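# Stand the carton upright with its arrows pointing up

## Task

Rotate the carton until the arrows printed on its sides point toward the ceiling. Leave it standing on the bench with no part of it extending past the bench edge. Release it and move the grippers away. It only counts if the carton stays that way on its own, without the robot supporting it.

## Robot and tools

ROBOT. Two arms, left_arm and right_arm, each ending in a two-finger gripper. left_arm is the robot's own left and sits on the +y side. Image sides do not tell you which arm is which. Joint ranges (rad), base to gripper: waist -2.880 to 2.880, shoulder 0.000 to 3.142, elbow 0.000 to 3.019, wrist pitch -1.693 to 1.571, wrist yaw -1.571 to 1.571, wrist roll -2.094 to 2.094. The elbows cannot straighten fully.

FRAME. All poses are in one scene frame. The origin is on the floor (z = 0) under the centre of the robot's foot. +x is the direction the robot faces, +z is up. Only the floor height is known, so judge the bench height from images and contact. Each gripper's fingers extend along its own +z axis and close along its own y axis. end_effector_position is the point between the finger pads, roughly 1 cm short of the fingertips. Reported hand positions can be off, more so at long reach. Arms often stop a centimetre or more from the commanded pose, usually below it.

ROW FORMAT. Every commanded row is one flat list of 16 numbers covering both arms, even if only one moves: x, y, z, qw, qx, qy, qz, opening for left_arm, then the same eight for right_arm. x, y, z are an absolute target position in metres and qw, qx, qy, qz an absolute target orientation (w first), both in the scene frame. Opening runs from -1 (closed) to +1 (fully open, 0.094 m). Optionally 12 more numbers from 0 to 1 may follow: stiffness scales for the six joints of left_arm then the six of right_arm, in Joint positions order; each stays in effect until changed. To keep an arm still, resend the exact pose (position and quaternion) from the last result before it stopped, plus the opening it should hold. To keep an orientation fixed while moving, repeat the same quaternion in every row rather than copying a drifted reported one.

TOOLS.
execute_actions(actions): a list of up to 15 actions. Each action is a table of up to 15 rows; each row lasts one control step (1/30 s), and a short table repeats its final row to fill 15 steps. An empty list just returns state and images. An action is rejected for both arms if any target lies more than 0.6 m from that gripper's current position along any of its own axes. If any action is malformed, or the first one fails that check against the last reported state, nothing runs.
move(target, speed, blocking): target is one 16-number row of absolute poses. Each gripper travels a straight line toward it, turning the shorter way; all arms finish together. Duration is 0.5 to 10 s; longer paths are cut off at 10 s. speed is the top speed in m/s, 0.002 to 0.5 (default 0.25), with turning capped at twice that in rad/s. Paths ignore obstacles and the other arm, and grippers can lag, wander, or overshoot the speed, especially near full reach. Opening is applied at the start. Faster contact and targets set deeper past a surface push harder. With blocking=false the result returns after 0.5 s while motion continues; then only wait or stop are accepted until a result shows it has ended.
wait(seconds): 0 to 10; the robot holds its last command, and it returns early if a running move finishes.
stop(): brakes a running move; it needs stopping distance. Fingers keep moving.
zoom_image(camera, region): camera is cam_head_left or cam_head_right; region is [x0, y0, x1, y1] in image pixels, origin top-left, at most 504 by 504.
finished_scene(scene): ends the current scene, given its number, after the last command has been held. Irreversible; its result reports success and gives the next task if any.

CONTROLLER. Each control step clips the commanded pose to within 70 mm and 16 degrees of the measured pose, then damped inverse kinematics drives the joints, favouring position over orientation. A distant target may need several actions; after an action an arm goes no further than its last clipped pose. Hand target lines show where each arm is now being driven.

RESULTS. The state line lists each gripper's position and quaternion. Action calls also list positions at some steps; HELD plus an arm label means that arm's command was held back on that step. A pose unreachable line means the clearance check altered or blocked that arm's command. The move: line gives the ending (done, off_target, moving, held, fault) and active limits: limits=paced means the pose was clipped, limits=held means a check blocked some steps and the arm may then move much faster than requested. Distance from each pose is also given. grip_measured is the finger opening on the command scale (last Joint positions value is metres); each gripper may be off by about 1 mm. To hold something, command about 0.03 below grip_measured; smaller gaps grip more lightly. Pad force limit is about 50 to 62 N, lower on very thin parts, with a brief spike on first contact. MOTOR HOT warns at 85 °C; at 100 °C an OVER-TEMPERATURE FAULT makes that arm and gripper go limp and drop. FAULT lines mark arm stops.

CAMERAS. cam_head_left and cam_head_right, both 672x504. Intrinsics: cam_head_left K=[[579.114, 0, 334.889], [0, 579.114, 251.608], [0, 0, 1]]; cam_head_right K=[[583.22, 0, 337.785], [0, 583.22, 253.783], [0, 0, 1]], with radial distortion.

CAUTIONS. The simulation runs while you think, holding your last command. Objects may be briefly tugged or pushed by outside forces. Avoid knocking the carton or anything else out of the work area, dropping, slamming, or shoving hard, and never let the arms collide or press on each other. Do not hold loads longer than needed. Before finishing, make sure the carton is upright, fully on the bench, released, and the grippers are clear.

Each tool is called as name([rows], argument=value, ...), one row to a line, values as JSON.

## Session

execute_actions(actions=[])

Scene clock: 0.00 s.
left_arm: end_effector_position=(+0.5659, -0.1502, +0.9829) grip_measured=-0.997 end_effector_quat_wxyz=(+0.065, +0.312, -0.944, +0.088) | right_arm: end_effector_position=(+0.5381, -0.7922, +0.9369) grip_measured=+1.000 end_effector_quat_wxyz=(+0.032, +0.328, -0.943, +0.049)
Joint positions: left_arm=[ 0.582  1.934  1.143  0.373 -0.765 -0.621  0.   ] | right_arm=[ 0.804  1.591  1.41  -0.005 -0.642 -1.155  0.094]
Joint velocities: left_arm=[-0.005 -0.015  0.007  0.012 -0.066 -0.007  0.   ] | right_arm=[-0.005  0.005  0.007  0.017 -0.007  0.022  0.   ]
Hand target (left_arm): +0.563, -0.150, +0.984; -0.067, -0.310, +0.944, -0.087
Hand target (right_arm): +0.538, -0.791, +0.936; -0.031, -0.327, +0.943, -0.048
Joint stiffness scale: left_arm=[1. 1. 1. 1. 1. 1.] | right_arm=[1. 1. 1. 1. 1. 1.]

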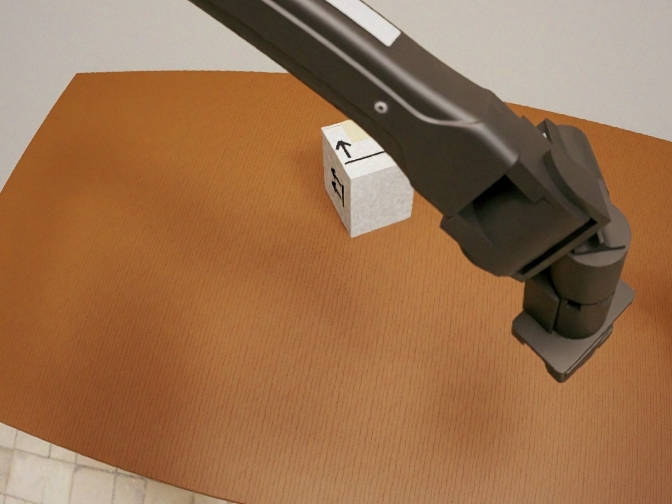

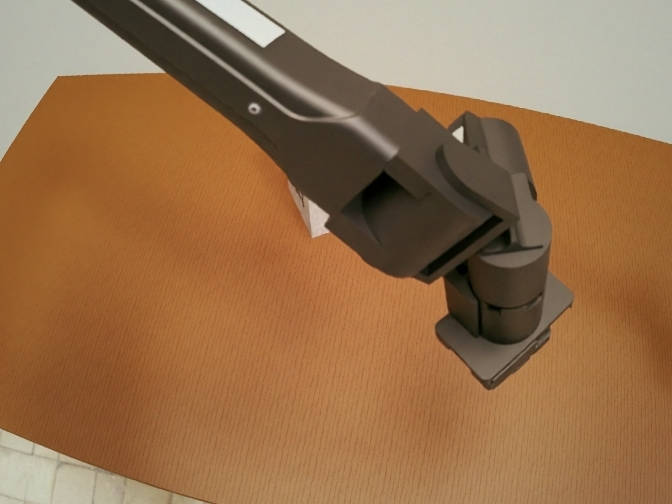

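move(target=[0.65,0.27,0.92,0.184,0.288,0.792,-0.505,-1,0.65,-0.25,0.92,0.184,-0.288,0.792,0.505,-1], speed=0.3)

zoom_image(camera="cam_head_left", region=[260,80,500,280])

Scene clock: 7.50 s.
left_arm: end_effector_position=(+0.6608, +0.2681, +0.9329) grip_measured=-0.997 end_effector_quat_wxyz=(+0.197, +0.287, +0.794, -0.499) | right_arm: end_effector_position=(+0.6523, -0.2507, +0.9183) grip_measured=-0.979 end_effector_quat_wxyz=(-0.199, +0.279, -0.797, -0.498)
Joint positions: left_arm=[ 1.597  1.501  1.325 -0.62   1.05   1.434  0.   ] | right_arm=[ 1.572  1.534  1.306 -0.514 -1.036 -1.367  0.001]
Joint velocities: left_arm=[-0.005 -0.005 -0.002 -0.022 -0.037 -0.037 -0.   ] | right_arm=[-0.015 -0.005 -0.012 -0.012  0.007 -0.022  0.001]
Hand target (left_arm): +0.648, +0.264, +0.926; +0.188, +0.281, +0.793, -0.507
Hand target (right_arm): +0.648, -0.252, +0.915; +0.196, -0.279, +0.796, +0.500
Off the commanded pose (left_arm): 0.017 m, 2 deg.
Off the commanded pose (right_arm): 0.003 m, 2 deg.
Joint stiffness scale: left_arm=[1. 1. 1. 1. 1. 1.] | right_arm=[1. 1. 1. 1. 1. 1.]
move: off_target (left_arm)

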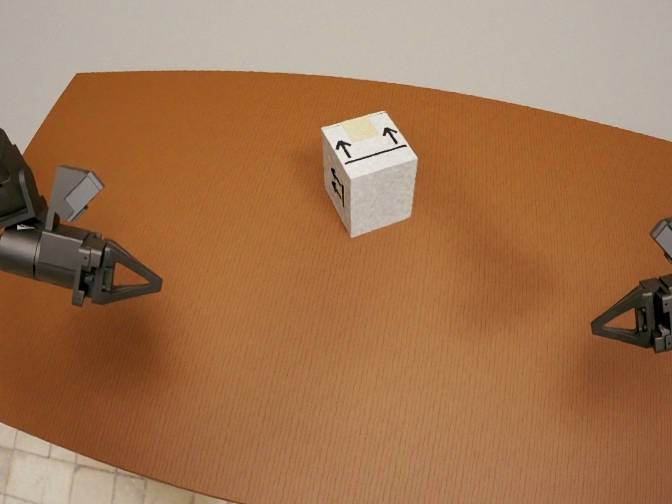

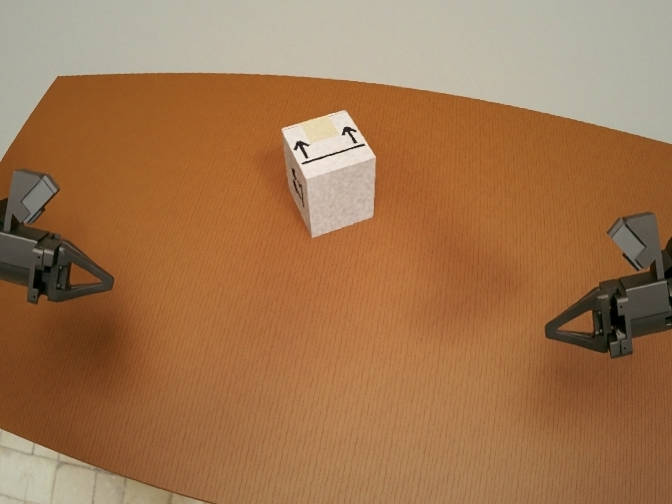

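Region (260, 80, 500, 280) of cam_head_left's 672x504 image, scaled by 2.100, with more detail than that image has.

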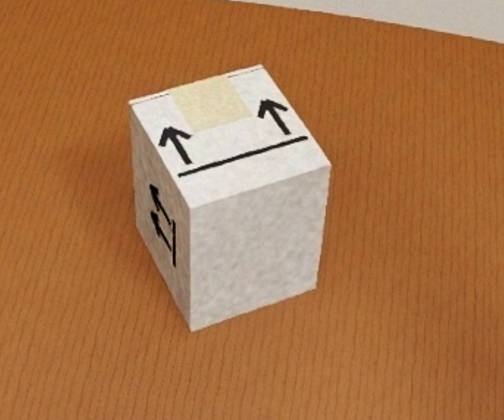

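move(target=[0.84,0.14,0.9,0.309,0.073,0.84,-0.44,-1,0.84,-0.14,0.9,0.309,-0.073,0.84,0.44,-1])

Scene clock: 16.27 s.
left_arm: end_effector_position=(+0.8489, +0.1486, +0.9050) grip_measured=-0.997 end_effector_quat_wxyz=(+0.315, +0.078, +0.841, -0.433) | right_arm: end_effector_position=(+0.8445, -0.1424, +0.9104) grip_measured=-0.979 end_effector_quat_wxyz=(-0.311, +0.081, -0.837, -0.442)
Joint positions: left_arm=[1.278 1.604 1.415 0.321 0.809 0.4   0.   ] | right_arm=[ 1.873  1.596  1.402  0.305 -0.815 -0.414  0.001]
Joint velocities: left_arm=[-0.015 -0.015  0.007 -0.017 -0.007 -0.11   0.   ] | right_arm=[ 0.005 -0.005  0.012 -0.007  0.037  0.037  0.   ]
Hand target (left_arm): +0.841, +0.142, +0.895; +0.309, +0.072, +0.842, -0.436
Hand target (right_arm): +0.840, -0.142, +0.903; +0.308, -0.074, +0.840, +0.441
Off the commanded pose (left_arm): 0.013 m, 1 deg.
Off the commanded pose (right_arm): 0.012 m, 1 deg.
Joint stiffness scale: left_arm=[1. 1. 1. 1. 1. 1.] | right_arm=[1. 1. 1. 1. 1. 1.]
move: off_target (left_arm, right_arm)

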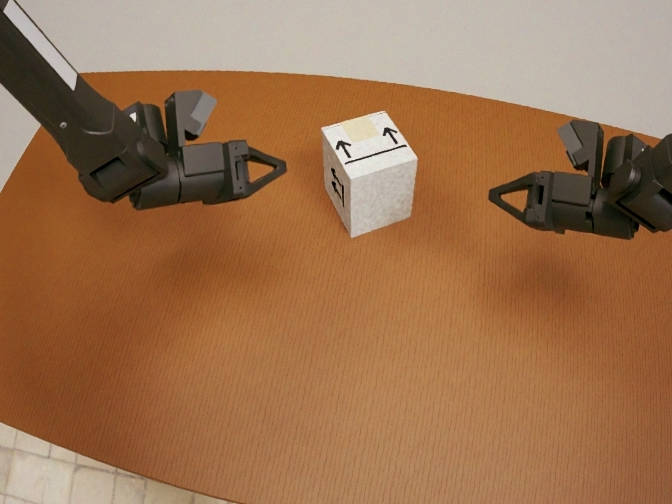

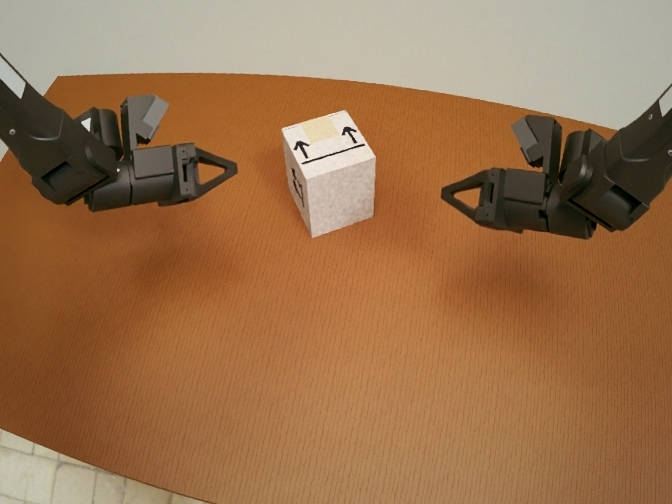

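move(target=[0.95,0.14,0.82,0.309,0.073,0.84,-0.44,-1,0.95,-0.09,0.82,0.25,-0.18,0.82,0.48,-1], speed=0.15)

Scene clock: 22.53 s.
left_arm: end_effector_position=(+0.9564, +0.1595, +0.8274) grip_measured=-0.997 end_effector_quat_wxyz=(+0.316, +0.076, +0.842, -0.430) | right_arm: end_effector_position=(+0.9487, -0.0993, +0.8246) grip_measured=-0.979 end_effector_quat_wxyz=(-0.247, +0.169, -0.824, -0.480)
Joint positions: left_arm=[1.278 1.862 1.996 0.004 0.802 0.397 0.   ] | right_arm=[ 1.934  1.973  2.264 -0.494 -0.783 -0.708  0.001]
Joint velocities: left_arm=[-0.005  0.005 -0.007 -0.017  0.037  0.066  0.   ] | right_arm=[-0.034 -0.005  0.037 -0.017  0.022 -0.051 -0.   ]
Hand target (left_arm): +0.950, +0.141, +0.819; +0.309, +0.073, +0.840, -0.440
Hand target (right_arm): +0.951, -0.093, +0.823; +0.252, -0.177, +0.821, +0.481
Off the commanded pose (left_arm): 0.022 m, 1 deg.
Off the commanded pose (right_arm): 0.010 m, 1 deg.
Joint stiffness scale: left_arm=[1. 1. 1. 1. 1. 1.] | right_arm=[1. 1. 1. 1. 1. 1.]
move: off_target (left_arm)

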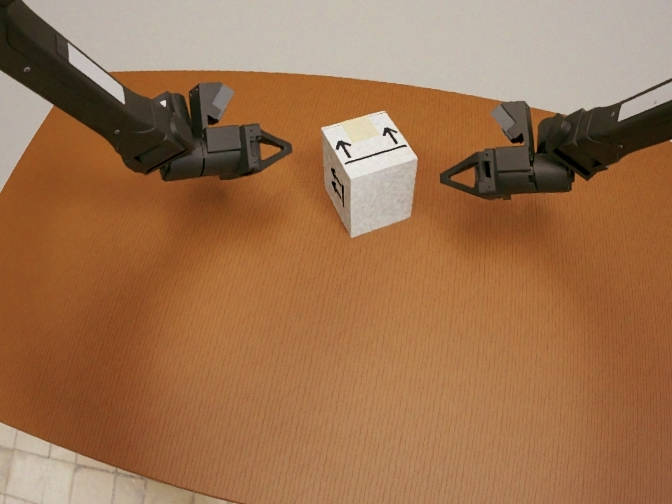

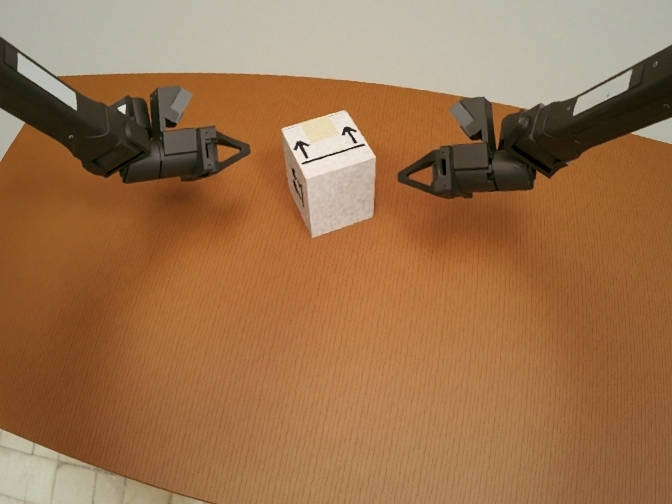

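move(target=[0.975,0.12,0.785,0.309,0.073,0.84,-0.44,-1,0.985,-0.08,0.785,0.309,-0.073,0.84,0.44,-1], speed=0.08)

move(target=[0.975,0.075,0.785,0.309,0.073,0.84,-0.44,-1,0.985,-0.04,0.785,0.309,-0.073,0.84,0.44,-1], speed=0.04)

Scene clock: 27.60 s.
left_arm: end_effector_position=(+0.9802, +0.1415, +0.7920) grip_measured=-0.997 end_effector_quat_wxyz=(+0.313, +0.074, +0.843, -0.431) | right_arm: end_effector_position=(+0.9779, -0.0879, +0.7857) grip_measured=-0.979 end_effector_quat_wxyz=(-0.299, +0.079, -0.843, -0.440)
Joint positions: left_arm=[ 1.258  2.018  2.265 -0.116  0.782  0.397  0.   ] | right_arm=[ 1.948  2.084  2.339 -0.174 -0.725 -0.427  0.001]
Joint velocities: left_arm=[-0.015 -0.015 -0.002 -0.012  0.022 -0.007 -0.   ] | right_arm=[ 0.005 -0.005 -0.002 -0.007 -0.066  0.022 -0.   ]
Hand target (left_arm): +0.974, +0.121, +0.785; +0.309, +0.073, +0.840, -0.440
Hand target (right_arm): +0.985, -0.081, +0.786; +0.309, -0.075, +0.840, +0.440
Off the commanded pose (left_arm): 0.023 m, 1 deg.
Off the commanded pose (right_arm): 0.011 m, 1 deg.
Joint stiffness scale: left_arm=[1. 1. 1. 1. 1. 1.] | right_arm=[1. 1. 1. 1. 1. 1.]
move: off_target (left_arm, right_arm)

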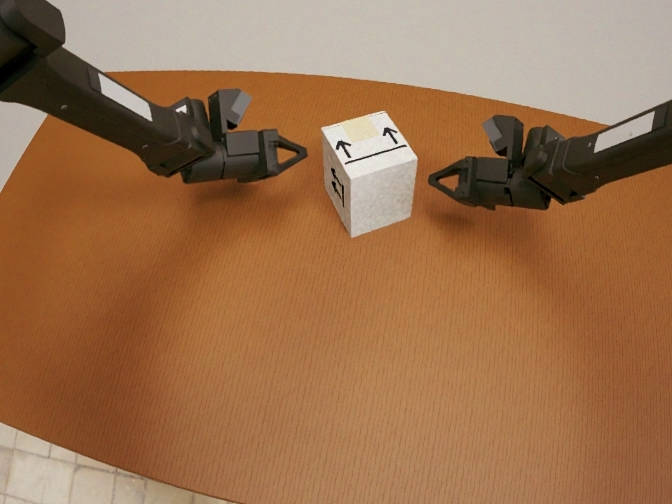

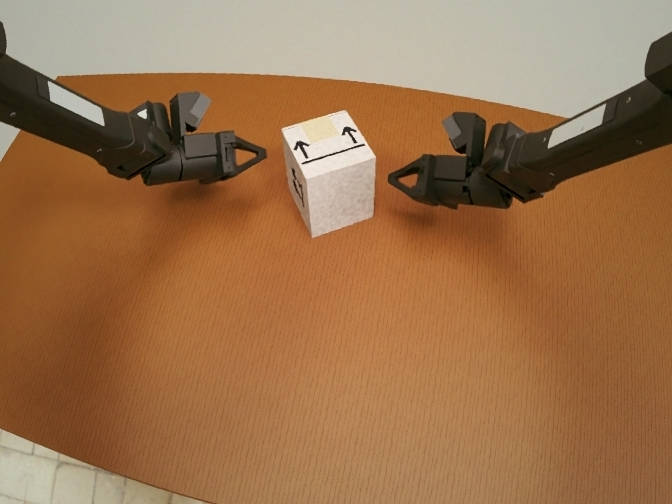

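Scene clock: 29.63 s.
left_arm: end_effector_position=(+0.9776, +0.1028, +0.7888) grip_measured=-0.997 end_effector_quat_wxyz=(+0.305, +0.071, +0.846, -0.431) | right_arm: end_effector_position=(+0.9728, -0.0533, +0.7783) grip_measured=-0.979 end_effector_quat_wxyz=(-0.295, +0.076, -0.846, -0.437)
Joint positions: left_arm=[ 1.209  2.048  2.276 -0.116  0.724  0.401  0.   ] | right_arm=[ 1.987  2.13   2.37  -0.166 -0.675 -0.425  0.001]
Joint velocities: left_arm=[-0.005 -0.015  0.012  0.002 -0.066  0.022  0.001] | right_arm=[-0.005  0.015  0.007 -0.007 -0.051  0.037 -0.001]
Hand target (left_arm): +0.974, +0.075, +0.786; +0.309, +0.074, +0.840, -0.440
Hand target (right_arm): +0.984, -0.041, +0.786; +0.309, -0.072, +0.840, +0.440
Off the commanded pose (left_arm): 0.028 m, 1 deg.
Off the commanded pose (right_arm): 0.019 m, 2 deg.
Joint stiffness scale: left_arm=[1. 1. 1. 1. 1. 1.] | right_arm=[1. 1. 1. 1. 1. 1.]
move: off_target (left_arm, right_arm)

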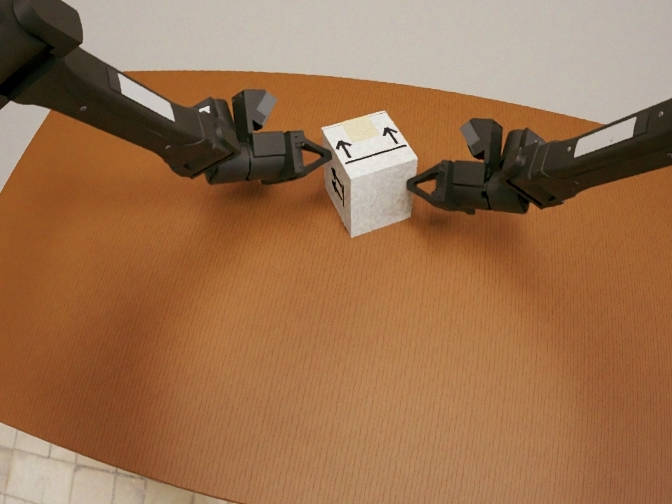

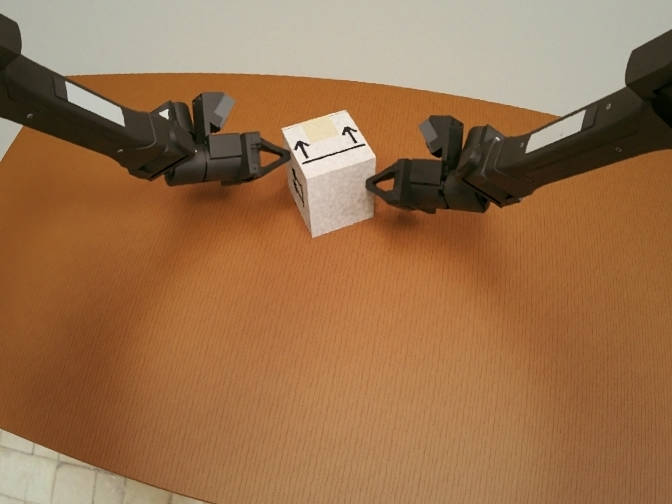

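move(target=[0.99,0.09,0.76,0.309,0.073,0.84,-0.44,-1,0.995,-0.1,0.785,0.309,-0.073,0.84,0.44,-1], speed=0.06)

move(target=[0.99,0.035,0.76,0.309,0.073,0.84,-0.44,-1,1.03,-0.085,0.78,0.309,-0.073,0.84,0.44,-1], speed=0.04)

Scene clock: 34.50 s.
left_arm: end_effector_position=(+1.0064, +0.1043, +0.7759) grip_measured=-0.997 end_effector_quat_wxyz=(+0.319, +0.074, +0.840, -0.432) | right_arm: end_effector_position=(+0.9783, -0.0843, +0.7798) grip_measured=-0.979 end_effector_quat_wxyz=(-0.302, +0.077, -0.839, -0.445)
Joint positions: left_arm=[ 1.209  2.181  2.557 -0.237  0.74   0.401  0.   ] | right_arm=[ 1.947  2.117  2.386 -0.183 -0.739 -0.42   0.001]
Joint velocities: left_arm=[-0.005 -0.015  0.002  0.007 -0.051 -0.066  0.001] | right_arm=[-0.015  0.005  0.002 -0.012 -0.066 -0.007 -0.001]
Hand target (left_arm): +0.990, +0.091, +0.761; +0.309, +0.073, +0.840, -0.439
Hand target (right_arm): +0.994, -0.100, +0.787; +0.309, -0.074, +0.840, +0.440
Off the commanded pose (left_arm): 0.027 m, 2 deg.
Off the commanded pose (right_arm): 0.024 m, 1 deg.
Joint stiffness scale: left_arm=[1. 1. 1. 1. 1. 1.] | right_arm=[1. 1. 1. 1. 1. 1.]
move: off_target (left_arm, right_arm)

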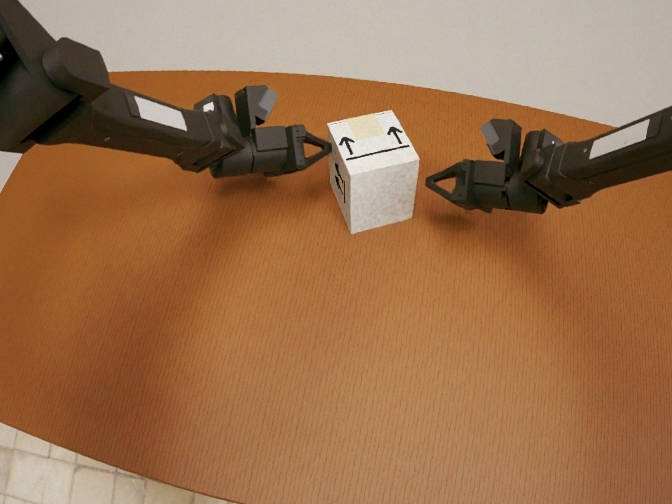

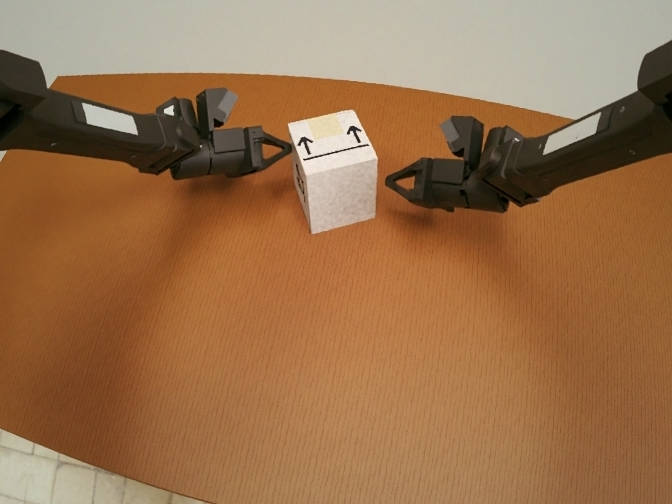

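Scene clock: 37.03 s.
left_arm: end_effector_position=(+1.0024, +0.0816, +0.7642) grip_measured=-0.997 end_effector_quat_wxyz=(+0.317, +0.073, +0.848, -0.418) | right_arm: end_effector_position=(+1.0242, -0.0927, +0.7785) grip_measured=-0.979 end_effector_quat_wxyz=(-0.308, +0.076, -0.843, -0.434)
Joint positions: left_arm=[ 1.183  2.226  2.596 -0.231  0.681  0.407  0.   ] | right_arm=[ 1.957  2.306  2.843 -0.432 -0.712 -0.417  0.001]
Joint velocities: left_arm=[-0.005 -0.015  0.007 -0.002  0.007 -0.066  0.   ] | right_arm=[ 0.005 -0.015  0.022 -0.027 -0.037 -0.007  0.   ]
Hand target (left_arm): +0.987, +0.036, +0.763; +0.309, +0.074, +0.840, -0.440
Hand target (right_arm): +1.028, -0.086, +0.783; +0.310, -0.072, +0.840, +0.439
Off the commanded pose (left_arm): 0.048 m, 3 deg.
Off the commanded pose (right_arm): 0.010 m, 1 deg.
Joint stiffness scale: left_arm=[1. 1. 1. 1. 1. 1.] | right_arm=[1. 1. 1. 1. 1. 1.]
move: off_target (left_arm)

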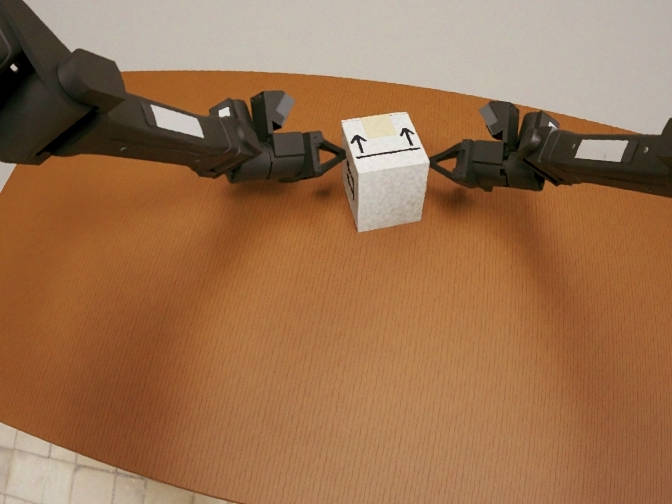

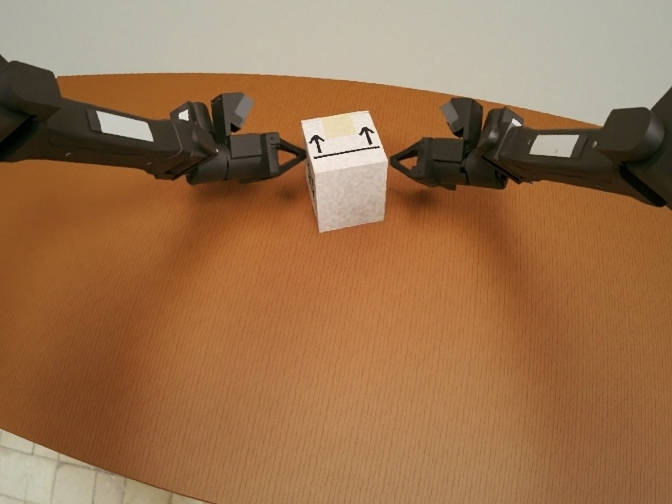

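execute_actions([
  [[0.99,0.035,0.765,0.309,0.073,0.84,-0.44,-1,1.015,-0.07,0.78,0.309,-0.073,0.84,0.44,-1]],
  [[0.99,0.03,0.765,0.309,0.073,0.84,-0.44,-1,1.01,-0.05,0.78,0.309,-0.073,0.84,0.44,-1]],
  [[0.99,0.025,0.765,0.309,0.073,0.84,-0.44,-1,1.005,-0.03,0.78,0.309,-0.073,0.84,0.44,-1]],
  [[0.99,0.025,0.765,0.309,0.073,0.84,-0.44,-1,1.005,-0.015,0.78,0.309,-0.073,0.84,0.44,-1]],
])

zoom_image(camera="cam_head_left", region=[260,80,520,280])

Scene clock: 41.97 s.
left_arm: end_effector_position=(+1.0032, +0.0817, +0.7630) grip_measured=-0.997 end_effector_quat_wxyz=(+0.316, +0.073, +0.851, -0.412) | right_arm: end_effector_position=(+1.0122, -0.0746, +0.7668) grip_measured=-0.979 end_effector_quat_wxyz=(-0.312, +0.074, -0.856, -0.406)
Joint positions: left_arm=[ 1.181  2.226  2.596 -0.229  0.667  0.408  0.   ] | right_arm=[ 1.979  2.244  2.652 -0.276 -0.632 -0.417  0.001]
Joint velocities: left_arm=[-0.034  0.005  0.012 -0.002 -0.007 -0.125 -0.   ] | right_arm=[-0.015 -0.005  0.002  0.017 -0.051 -0.007 -0.   ]
Hand target (left_arm): +0.988, +0.026, +0.768; +0.309, +0.074, +0.840, -0.440
Hand target (right_arm): +1.004, -0.017, +0.781; +0.309, -0.072, +0.840, +0.440
Off the commanded pose (left_arm): 0.058 m, 4 deg.
Off the commanded pose (right_arm): 0.061 m, 4 deg.
Joint stiffness scale: left_arm=[1. 1. 1. 1. 1. 1.] | right_arm=[1. 1. 1. 1. 1. 1.]
Step readings (end_effector_position; steps 1 to 15: 1st action; 16 to 30: 2nd action; 31 to 45: 3rd action; 46 to 60: 4th action):
0: left_arm (+1.0023, +0.0816, +0.7642) | right_arm (+1.0252, -0.0933, +0.7792)
1: left_arm (+1.0023, +0.0816, +0.7642) | right_arm (+1.0230, -0.0916, +0.7777)
2: left_arm (+1.0023, +0.0816, +0.7642) | right_arm (+1.0218, -0.0910, +0.7776)
4: left_arm (+1.0023, +0.0816, +0.7642) | right_arm (+1.0167, -0.0864, +0.7755)
8: left_arm (+1.0024, +0.0817, +0.7639) | right_arm (+1.0103, -0.0791, +0.7715)
15: left_arm (+1.0024, +0.0818, +0.7639) | right_arm (+1.0103, -0.0790, +0.7712)
16: left_arm (+1.0024, +0.0816, +0.7638) | right_arm (+1.0095, -0.0784, +0.7698)
17: left_arm (+1.0025, +0.0815, +0.7637) | right_arm (+1.0095, -0.0782, +0.7694)
19: left_arm (+1.0025, +0.0816, +0.7635) | right_arm (+1.0097, -0.0781, +0.7692)
23: left_arm (+1.0025, +0.0816, +0.7635) | right_arm (+1.0097, -0.0779, +0.7691)
30: left_arm (+1.0025, +0.0816, +0.7635) | right_arm (+1.0097, -0.0778, +0.7690)
31: left_arm (+1.0026, +0.0816, +0.7634) | right_arm (+1.0091, -0.0770, +0.7680)
32: left_arm (+1.0027, +0.0816, +0.7631) | right_arm (+1.0094, -0.0767, +0.7677)
34: left_arm (+1.0029, +0.0815, +0.7629) | right_arm (+1.0101, -0.0762, +0.7677)
38: left_arm (+1.0030, +0.0815, +0.7630) | right_arm (+1.0105, -0.0761, +0.7677)
45: left_arm (+1.0030, +0.0815, +0.7630) | right_arm (+1.0105, -0.0761, +0.7677)
46: left_arm (+1.0030, +0.0815, +0.7630) | right_arm (+1.0106, -0.0757, +0.7672)
47: left_arm (+1.0030, +0.0815, +0.7630) | right_arm (+1.0113, -0.0751, +0.7670)
49: left_arm (+1.0031, +0.0816, +0.7629) | right_arm (+1.0122, -0.0746, +0.7668)
53: left_arm (+1.0032, +0.0817, +0.7630) | right_arm (+1.0122, -0.0746, +0.7668)
60: end_effector_position above

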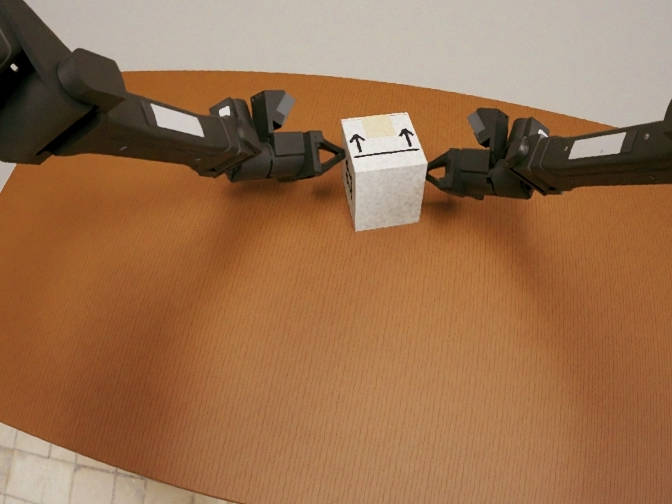

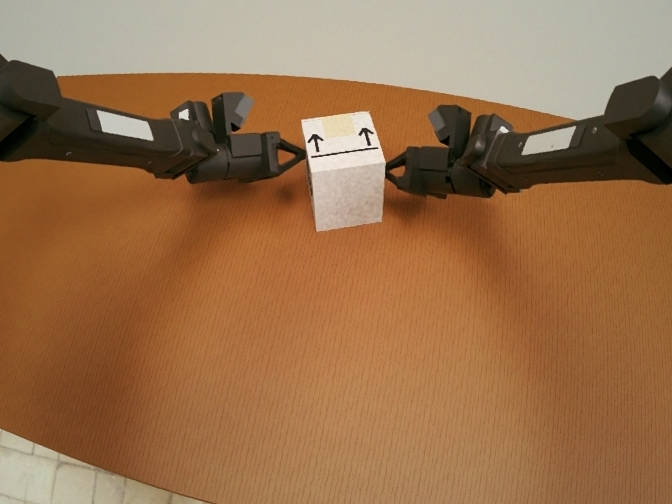

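Region (260, 80, 520, 280) of cam_head_left's 672x504 image, scaled by 1.938, with more detail than that image has; it fills the top 388 rows of this view, and the rest is white.

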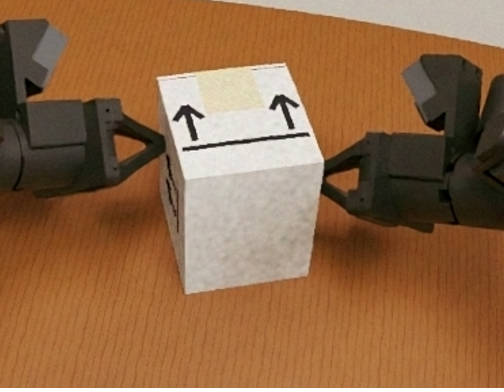

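execute_actions([
  [[0.975,0.03,0.775,0.309,0.073,0.84,-0.44,-1,0.985,-0.02,0.785,0.309,-0.073,0.84,0.44,-1]],
  [[0.955,0.03,0.78,0.309,0.073,0.84,-0.44,-1,0.962,-0.02,0.787,0.309,-0.073,0.84,0.44,-1]],
  [[0.935,0.03,0.78,0.309,0.073,0.84,-0.44,-1,0.94,-0.02,0.787,0.309,-0.073,0.84,0.44,-1]],
  [[0.915,0.03,0.78,0.309,0.073,0.84,-0.44,-1,0.918,-0.02,0.787,0.309,-0.073,0.84,0.44,-1]],
  [[0.895,0.03,0.78,0.309,0.073,0.84,-0.44,-1,0.896,-0.02,0.787,0.309,-0.073,0.84,0.44,-1]],
])

Scene clock: 48.27 s.
left_arm: end_effector_position=(+0.9241, +0.0754, +0.7764) grip_measured=-0.997 end_effector_quat_wxyz=(+0.332, +0.078, +0.850, -0.402) | right_arm: end_effector_position=(+0.9080, -0.0627, +0.7743) grip_measured=-0.980 end_effector_quat_wxyz=(-0.316, +0.076, -0.852, -0.410)
Joint positions: left_arm=[1.195 2.026 2.044 0.157 0.675 0.413 0.   ] | right_arm=[ 1.957  2.027  2.014  0.151 -0.667 -0.417  0.001]
Joint velocities: left_arm=[-0.005 -0.024 -0.002 -0.002 -0.022  0.022 -0.   ] | right_arm=[ 0.005  0.005 -0.012  0.002  0.037  0.037  0.001]
Hand target (left_arm): +0.896, +0.031, +0.780; +0.309, +0.074, +0.840, -0.440
Hand target (right_arm): +0.896, -0.021, +0.786; +0.309, -0.072, +0.840, +0.440
Off the commanded pose (left_arm): 0.054 m, 5 deg.
Off the commanded pose (right_arm): 0.046 m, 4 deg.
Joint stiffness scale: left_arm=[1. 1. 1. 1. 1. 1.] | right_arm=[1. 1. 1. 1. 1. 1.]
Step readings (end_effector_position; steps 1 to 15: 1st action; 16 to 30: 2nd action; 31 to 45: 3rd action; 46 to 60: 4th action; 61 to 75: 5th action):
0: left_arm (+1.0032, +0.0817, +0.7630) | right_arm (+1.0122, -0.0746, +0.7668)
1: left_arm (+0.9999, +0.0802, +0.7619) | right_arm (+1.0095, -0.0732, +0.7664)
2: left_arm (+0.9971, +0.0798, +0.7629) | right_arm (+1.0073, -0.0730, +0.7679)
4: left_arm (+0.9910, +0.0782, +0.7629) | right_arm (+1.0003, -0.0710, +0.7677)
8: left_arm (+0.9878, +0.0783, +0.7629) | right_arm (+0.9947, -0.0704, +0.7673)
15: left_arm (+0.9874, +0.0784, +0.7630) | right_arm (+0.9938, -0.0703, +0.7674)
16: left_arm (+0.9848, +0.0776, +0.7630) | right_arm (+0.9907, -0.0694, +0.7671)
17: left_arm (+0.9822, +0.0777, +0.7651) | right_arm (+0.9879, -0.0697, +0.7690)
19: left_arm (+0.9758, +0.0770, +0.7670) | right_arm (+0.9793, -0.0694, +0.7692)
23: left_arm (+0.9701, +0.0763, +0.7677) | right_arm (+0.9717, -0.0690, +0.7688)
30: left_arm (+0.9691, +0.0762, +0.7677) | right_arm (+0.9699, -0.0688, +0.7686)
31: left_arm (+0.9669, +0.0758, +0.7677) | right_arm (+0.9676, -0.0683, +0.7687)
32: left_arm (+0.9649, +0.0759, +0.7695) | right_arm (+0.9654, -0.0686, +0.7708)
34: left_arm (+0.9595, +0.0751, +0.7708) | right_arm (+0.9572, -0.0681, +0.7709)
38: left_arm (+0.9554, +0.0752, +0.7708) | right_arm (+0.9498, -0.0669, +0.7704)
45: left_arm (+0.9547, +0.0754, +0.7708) | right_arm (+0.9487, -0.0666, +0.7704)
46: left_arm (+0.9530, +0.0751, +0.7711) | right_arm (+0.9466, -0.0662, +0.7706)
47: left_arm (+0.9509, +0.0753, +0.7730) | right_arm (+0.9442, -0.0663, +0.7725)
49: left_arm (+0.9449, +0.0749, +0.7739) | right_arm (+0.9360, -0.0659, +0.7727)
53: left_arm (+0.9402, +0.0754, +0.7740) | right_arm (+0.9290, -0.0647, +0.7723)
60: left_arm (+0.9395, +0.0752, +0.7740) | right_arm (+0.9285, -0.0647, +0.7724)
61: left_arm (+0.9379, +0.0750, +0.7743) | right_arm (+0.9265, -0.0644, +0.7727)
62: left_arm (+0.9357, +0.0752, +0.7758) | right_arm (+0.9242, -0.0644, +0.7745)
64: left_arm (+0.9294, +0.0751, +0.7764) | right_arm (+0.9157, -0.0638, +0.7747)
68: left_arm (+0.9245, +0.0752, +0.7766) | right_arm (+0.9084, -0.0629, +0.7743)
75: end_effector_position above

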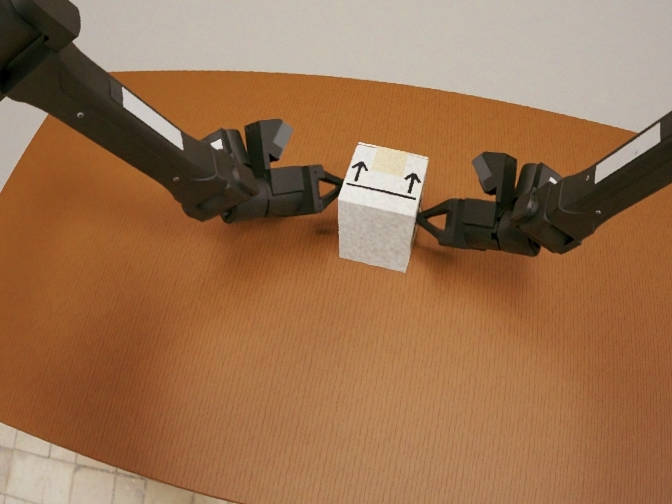

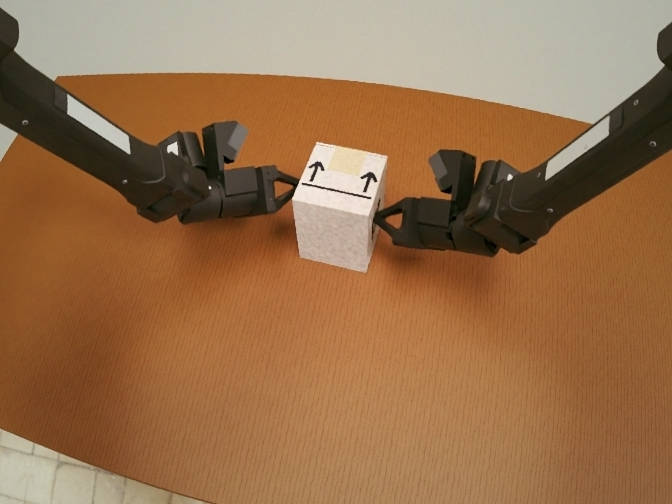

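move(target=[0.925,0.1,0.805,0.309,0.073,0.84,-0.44,-1,0.925,-0.1,0.805,0.309,-0.073,0.84,0.44,-1], speed=0.08)

move(target=[0.925,0.03,0.81,0.309,0.073,0.84,-0.44,-1,0.935,-0.025,0.815,0.309,-0.073,0.84,0.44,-1], speed=0.05)

zoom_image(camera="cam_head_right", region=[220,100,480,300])

Scene clock: 53.43 s.
left_arm: end_effector_position=(+0.9155, +0.0813, +0.7991) grip_measured=-0.997 end_effector_quat_wxyz=(+0.307, +0.075, +0.838, -0.446) | right_arm: end_effector_position=(+0.9311, -0.0955, +0.8099) grip_measured=-0.980 end_effector_quat_wxyz=(-0.321, +0.081, -0.836, -0.437)
Joint positions: left_arm=[1.207 1.965 1.985 0.081 0.756 0.409 0.   ] | right_arm=[ 1.93   1.937  1.981  0.087 -0.757 -0.416  0.001]
Joint velocities: left_arm=[ 0.005 -0.015 -0.002  0.002  0.066  0.007 -0.   ] | right_arm=[ 0.005  0.015 -0.002 -0.017  0.007 -0.051 -0.001]
Hand target (left_arm): +0.925, +0.099, +0.805; +0.310, +0.073, +0.840, -0.440
Hand target (right_arm): +0.924, -0.099, +0.806; +0.309, -0.073, +0.840, +0.440
Off the commanded pose (left_arm): 0.022 m, 1 deg.
Off the commanded pose (right_arm): 0.009 m, 2 deg.
Joint stiffness scale: left_arm=[1. 1. 1. 1. 1. 1.] | right_arm=[1. 1. 1. 1. 1. 1.]
move: off_target (left_arm)

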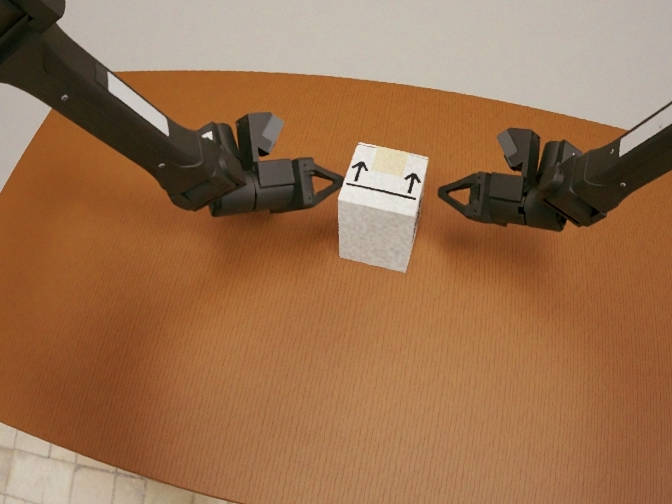

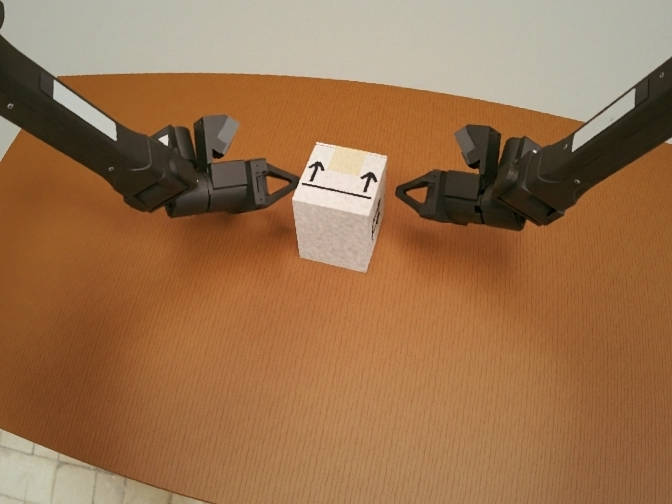

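Scene clock: 55.10 s.
left_arm: end_effector_position=(+0.9214, +0.0784, +0.7932) grip_measured=-0.997 end_effector_quat_wxyz=(+0.303, +0.071, +0.856, -0.414) | right_arm: end_effector_position=(+0.9416, -0.0720, +0.8108) grip_measured=-0.980 end_effector_quat_wxyz=(-0.316, +0.074, -0.851, -0.413)
Joint positions: left_arm=[1.19  1.965 1.985 0.093 0.667 0.41  0.   ] | right_arm=[ 1.976  1.945  1.993  0.087 -0.654 -0.416  0.001]
Joint velocities: left_arm=[-0.015 -0.005  0.002  0.012 -0.139  0.037  0.   ] | right_arm=[ 0.005  0.005 -0.002 -0.012  0.022 -0.051 -0.001]
Hand target (left_arm): +0.924, +0.032, +0.811; +0.309, +0.074, +0.840, -0.440
Hand target (right_arm): +0.934, -0.027, +0.817; +0.309, -0.072, +0.840, +0.440
Off the commanded pose (left_arm): 0.051 m, 4 deg.
Off the commanded pose (right_arm): 0.048 m, 3 deg.
Joint stiffness scale: left_arm=[1. 1. 1. 1. 1. 1.] | right_arm=[1. 1. 1. 1. 1. 1.]
move: off_target (left_arm, right_arm)

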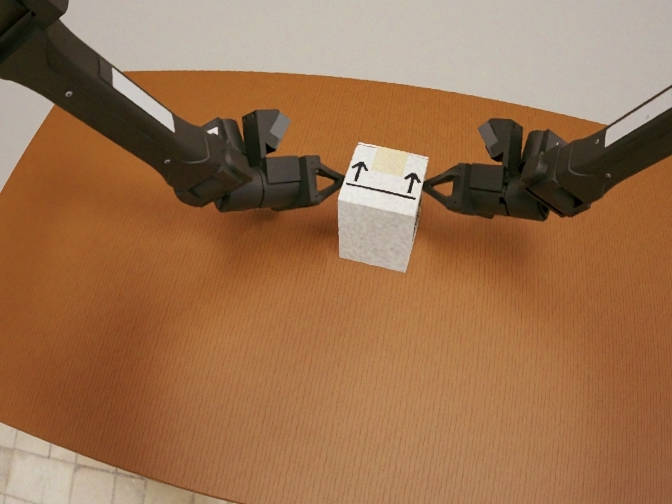

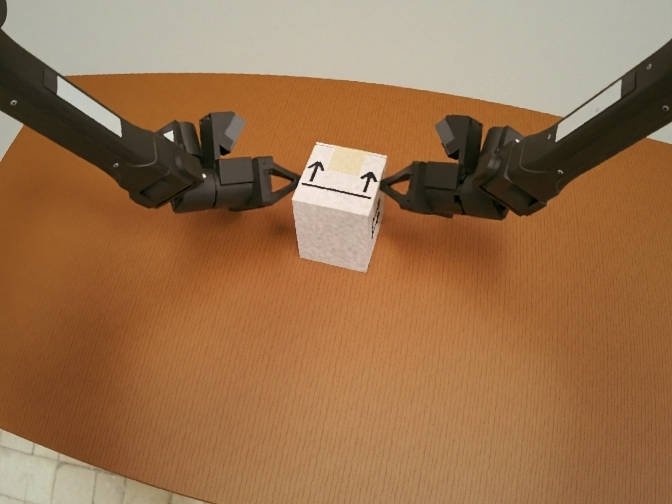

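Region (220, 100, 480, 300) of cam_head_right's 672x504 image, scaled by 1.938, with more detail than that image has; it fills the top 388 rows of this view, and the rest is white.

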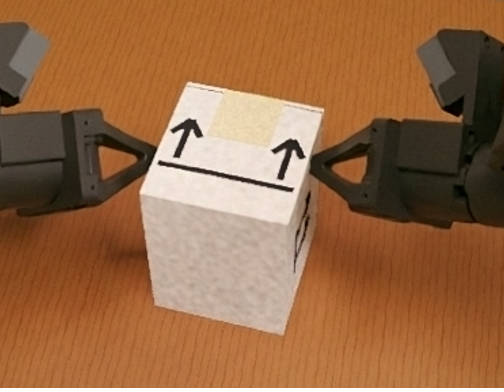

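move(target=[0.945,0.12,0.78,0.309,0.073,0.84,-0.44,-1,0.945,-0.1,0.775,0.309,-0.073,0.84,0.44,-1], speed=0.08)

move(target=[0.945,0.025,0.785,0.309,0.073,0.84,-0.44,-1,0.95,-0.025,0.78,0.309,-0.073,0.84,0.44,-1], speed=0.05)

Scene clock: 60.27 s.
left_arm: end_effector_position=(+0.9559, +0.1206, +0.7957) grip_measured=-0.997 end_effector_quat_wxyz=(+0.318, +0.076, +0.837, -0.438) | right_arm: end_effector_position=(+0.9469, -0.0996, +0.7825) grip_measured=-0.980 end_effector_quat_wxyz=(-0.315, +0.079, -0.839, -0.437)
Joint positions: left_arm=[ 1.243  1.988  2.138 -0.015  0.786  0.4    0.   ] | right_arm=[ 1.918  2.033  2.168 -0.016 -0.764 -0.414  0.001]
Joint velocities: left_arm=[ 0.005 -0.015  0.007 -0.002  0.081  0.022  0.001] | right_arm=[-0.024 -0.015 -0.002  0.012  0.022  0.007 -0.002]
Hand target (left_arm): +0.945, +0.120, +0.781; +0.309, +0.072, +0.840, -0.440
Hand target (right_arm): +0.945, -0.100, +0.776; +0.309, -0.074, +0.840, +0.440
Off the commanded pose (left_arm): 0.019 m, 1 deg.
Off the commanded pose (right_arm): 0.008 m, 1 deg.
Joint stiffness scale: left_arm=[1. 1. 1. 1. 1. 1.] | right_arm=[1. 1. 1. 1. 1. 1.]
move: off_target (left_arm)

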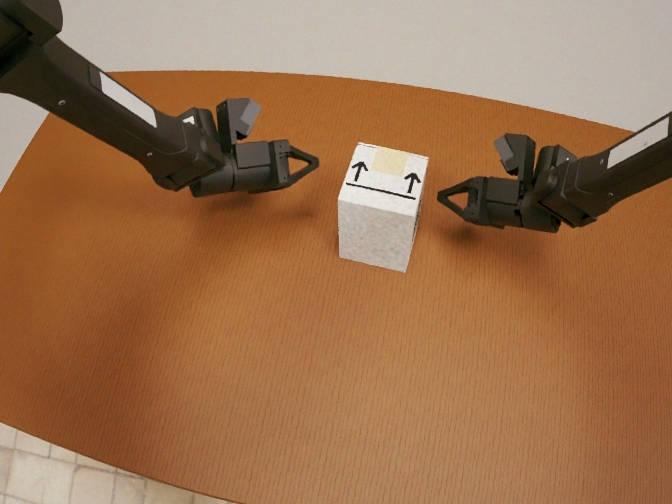

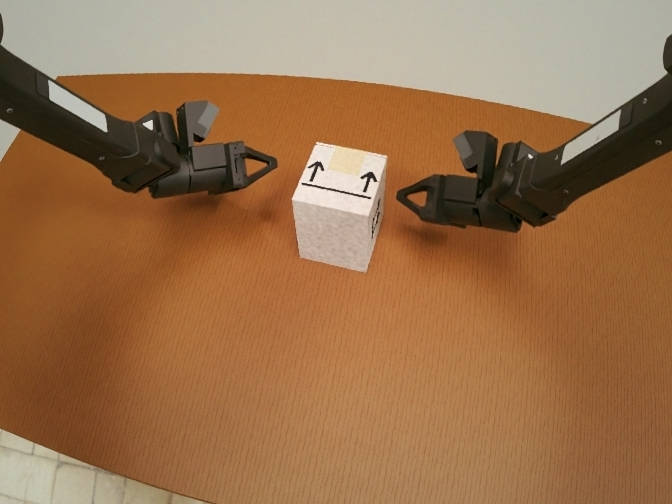

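Scene clock: 62.43 s.
left_arm: end_effector_position=(+0.9577, +0.0739, +0.7882) grip_measured=-0.997 end_effector_quat_wxyz=(+0.313, +0.073, +0.850, -0.418) | right_arm: end_effector_position=(+0.9553, -0.0724, +0.7757) grip_measured=-0.980 end_effector_quat_wxyz=(-0.312, +0.075, -0.851, -0.415)
Joint positions: left_arm=[ 1.177  2.033  2.165 -0.001  0.672  0.411  0.   ] | right_arm=[ 1.962  2.069  2.213 -0.016 -0.67  -0.414  0.001]
Joint velocities: left_arm=[-0.005 -0.005 -0.007  0.012 -0.007 -0.066 -0.001] | right_arm=[ 0.015 -0.015 -0.002 -0.007  0.022 -0.022  0.001]
Hand target (left_arm): +0.943, +0.027, +0.787; +0.309, +0.074, +0.840, -0.440
Hand target (right_arm): +0.949, -0.027, +0.782; +0.309, -0.072, +0.840, +0.440
Off the commanded pose (left_arm): 0.051 m, 3 deg.
Off the commanded pose (right_arm): 0.048 m, 3 deg.
Joint stiffness scale: left_arm=[1. 1. 1. 1. 1. 1.] | right_arm=[1. 1. 1. 1. 1. 1.]
move: off_target (left_arm, right_arm)

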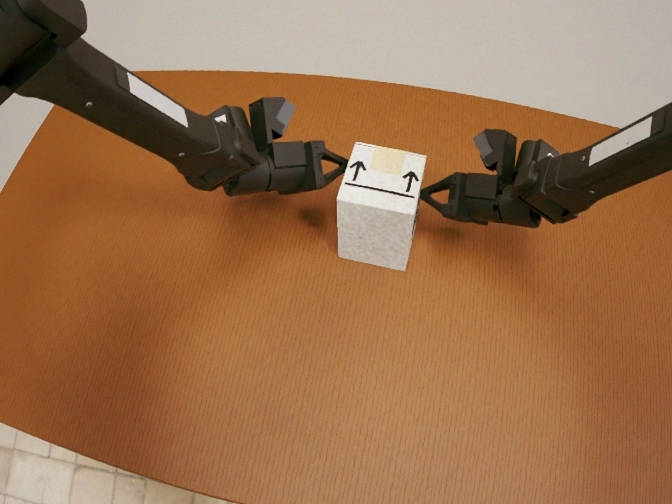

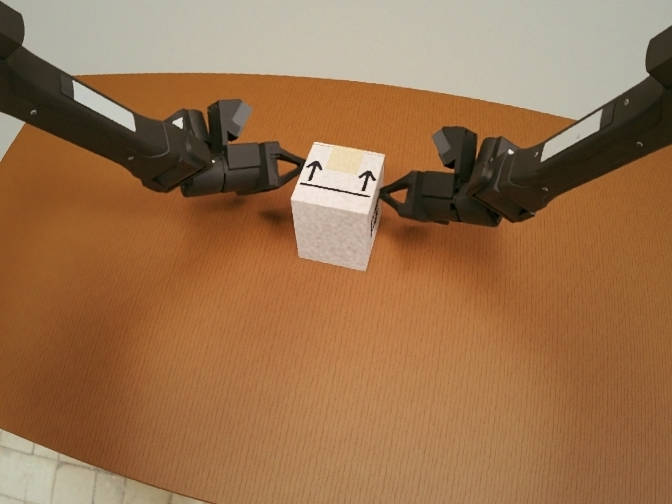

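execute_actions([
  [[0.942,0.025,0.805,0.309,0.073,0.84,-0.44,-1,0.95,-0.025,0.8,0.309,-0.073,0.84,0.44,-1]],
  [[0.932,0.025,0.822,0.309,0.073,0.84,-0.44,-1,0.942,-0.025,0.817,0.309,-0.073,0.84,0.44,-1]],
  [[0.915,0.025,0.835,0.309,0.073,0.84,-0.44,-1,0.927,-0.025,0.83,0.309,-0.073,0.84,0.44,-1]],
  [[0.897,0.025,0.845,0.309,0.073,0.84,-0.44,-1,0.91,-0.025,0.84,0.309,-0.073,0.84,0.44,-1]],
])

Scene clock: 67.27 s.
left_arm: end_effector_position=(+0.8894, +0.0231, +0.8407) grip_measured=-0.997 end_effector_quat_wxyz=(+0.299, +0.071, +0.843, -0.442) | right_arm: end_effector_position=(+0.9069, -0.0402, +0.8278) grip_measured=-0.980 end_effector_quat_wxyz=(-0.301, +0.071, -0.848, -0.430)
Joint positions: left_arm=[1.113 1.887 1.775 0.195 0.647 0.416 0.   ] | right_arm=[ 2.011  1.906  1.848  0.155 -0.64  -0.414  0.001]
Joint velocities: left_arm=[-0.005  0.005 -0.002 -0.017 -0.022  0.007 -0.001] | right_arm=[ 0.005 -0.005 -0.017  0.017 -0.022  0.037  0.001]
Hand target (left_arm): +0.897, +0.025, +0.845; +0.309, +0.074, +0.840, -0.440
Hand target (right_arm): +0.910, -0.025, +0.839; +0.309, -0.072, +0.840, +0.440
Off the commanded pose (left_arm): 0.009 m, 1 deg.
Off the commanded pose (right_arm): 0.020 m, 2 deg.
Joint stiffness scale: left_arm=[1. 1. 1. 1. 1. 1.] | right_arm=[1. 1. 1. 1. 1. 1.]
Step readings (end_effector_position; steps 1 to 15: 1st action; 16 to 30: 2nd action; 31 to 45: 3rd action; 46 to 60: 4th action):
0: left_arm (+0.9577, +0.0739, +0.7882) | right_arm (+0.9553, -0.0724, +0.7757)
1: left_arm (+0.9554, +0.0729, +0.7872) | right_arm (+0.9540, -0.0720, +0.7753)
2: left_arm (+0.9549, +0.0731, +0.7880) | right_arm (+0.9530, -0.0718, +0.7759)
4: left_arm (+0.9522, +0.0731, +0.7881) | right_arm (+0.9505, -0.0709, +0.7767)
8: left_arm (+0.9510, +0.0731, +0.7881) | right_arm (+0.9493, -0.0710, +0.7769)
15: left_arm (+0.9509, +0.0731, +0.7881) | right_arm (+0.9489, -0.0708, +0.7769)
16: left_arm (+0.9489, +0.0731, +0.7886) | right_arm (+0.9471, -0.0708, +0.7775)
17: left_arm (+0.9456, +0.0738, +0.7908) | right_arm (+0.9434, -0.0702, +0.7802)
19: left_arm (+0.9389, +0.0740, +0.7945) | right_arm (+0.9374, -0.0695, +0.7844)
23: left_arm (+0.9338, +0.0736, +0.7965) | right_arm (+0.9347, -0.0701, +0.7879)
30: left_arm (+0.9332, +0.0735, +0.7965) | right_arm (+0.9346, -0.0703, +0.7883)
31: left_arm (+0.9315, +0.0734, +0.7974) | right_arm (+0.9325, -0.0698, +0.7893)
32: left_arm (+0.9281, +0.0738, +0.8003) | right_arm (+0.9295, -0.0698, +0.7927)
34: left_arm (+0.9210, +0.0738, +0.8052) | right_arm (+0.9228, -0.0696, +0.7972)
38: left_arm (+0.9156, +0.0735, +0.8078) | right_arm (+0.9198, -0.0704, +0.8005)
45: left_arm (+0.9153, +0.0735, +0.8079) | right_arm (+0.9198, -0.0702, +0.8011)
46: left_arm (+0.9137, +0.0734, +0.8086) | right_arm (+0.9180, -0.0700, +0.8019)
47: left_arm (+0.9111, +0.0738, +0.8115) | right_arm (+0.9152, -0.0700, +0.8052)
49: left_arm (+0.9028, +0.0710, +0.8175) | right_arm (+0.9087, -0.0683, +0.8106)
53: left_arm (+0.8885, +0.0466, +0.8271) | right_arm (+0.9051, -0.0565, +0.8183)
60: end_effector_position above

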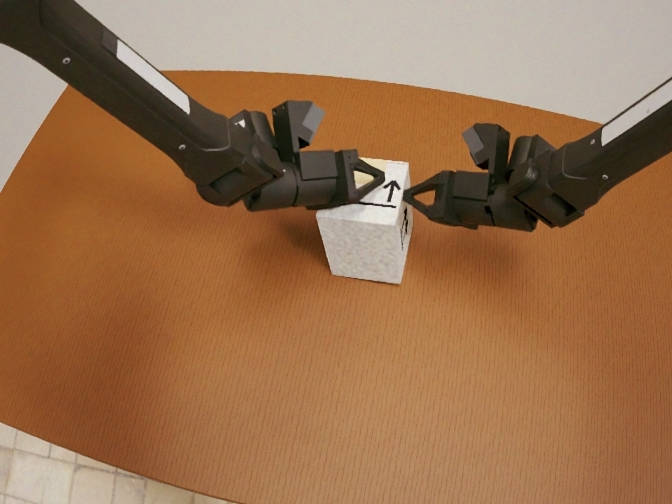

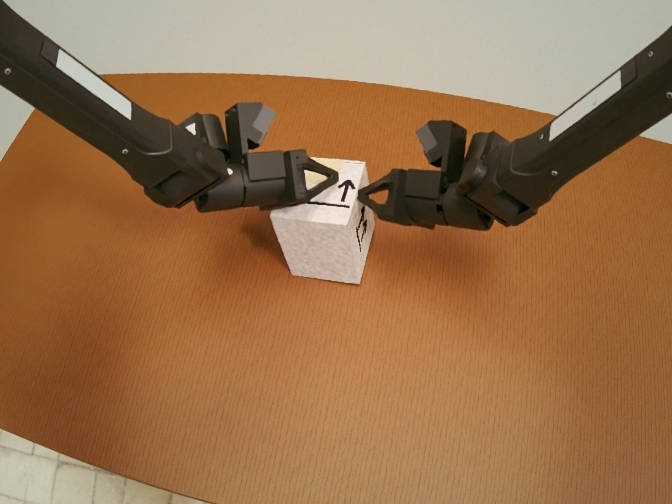

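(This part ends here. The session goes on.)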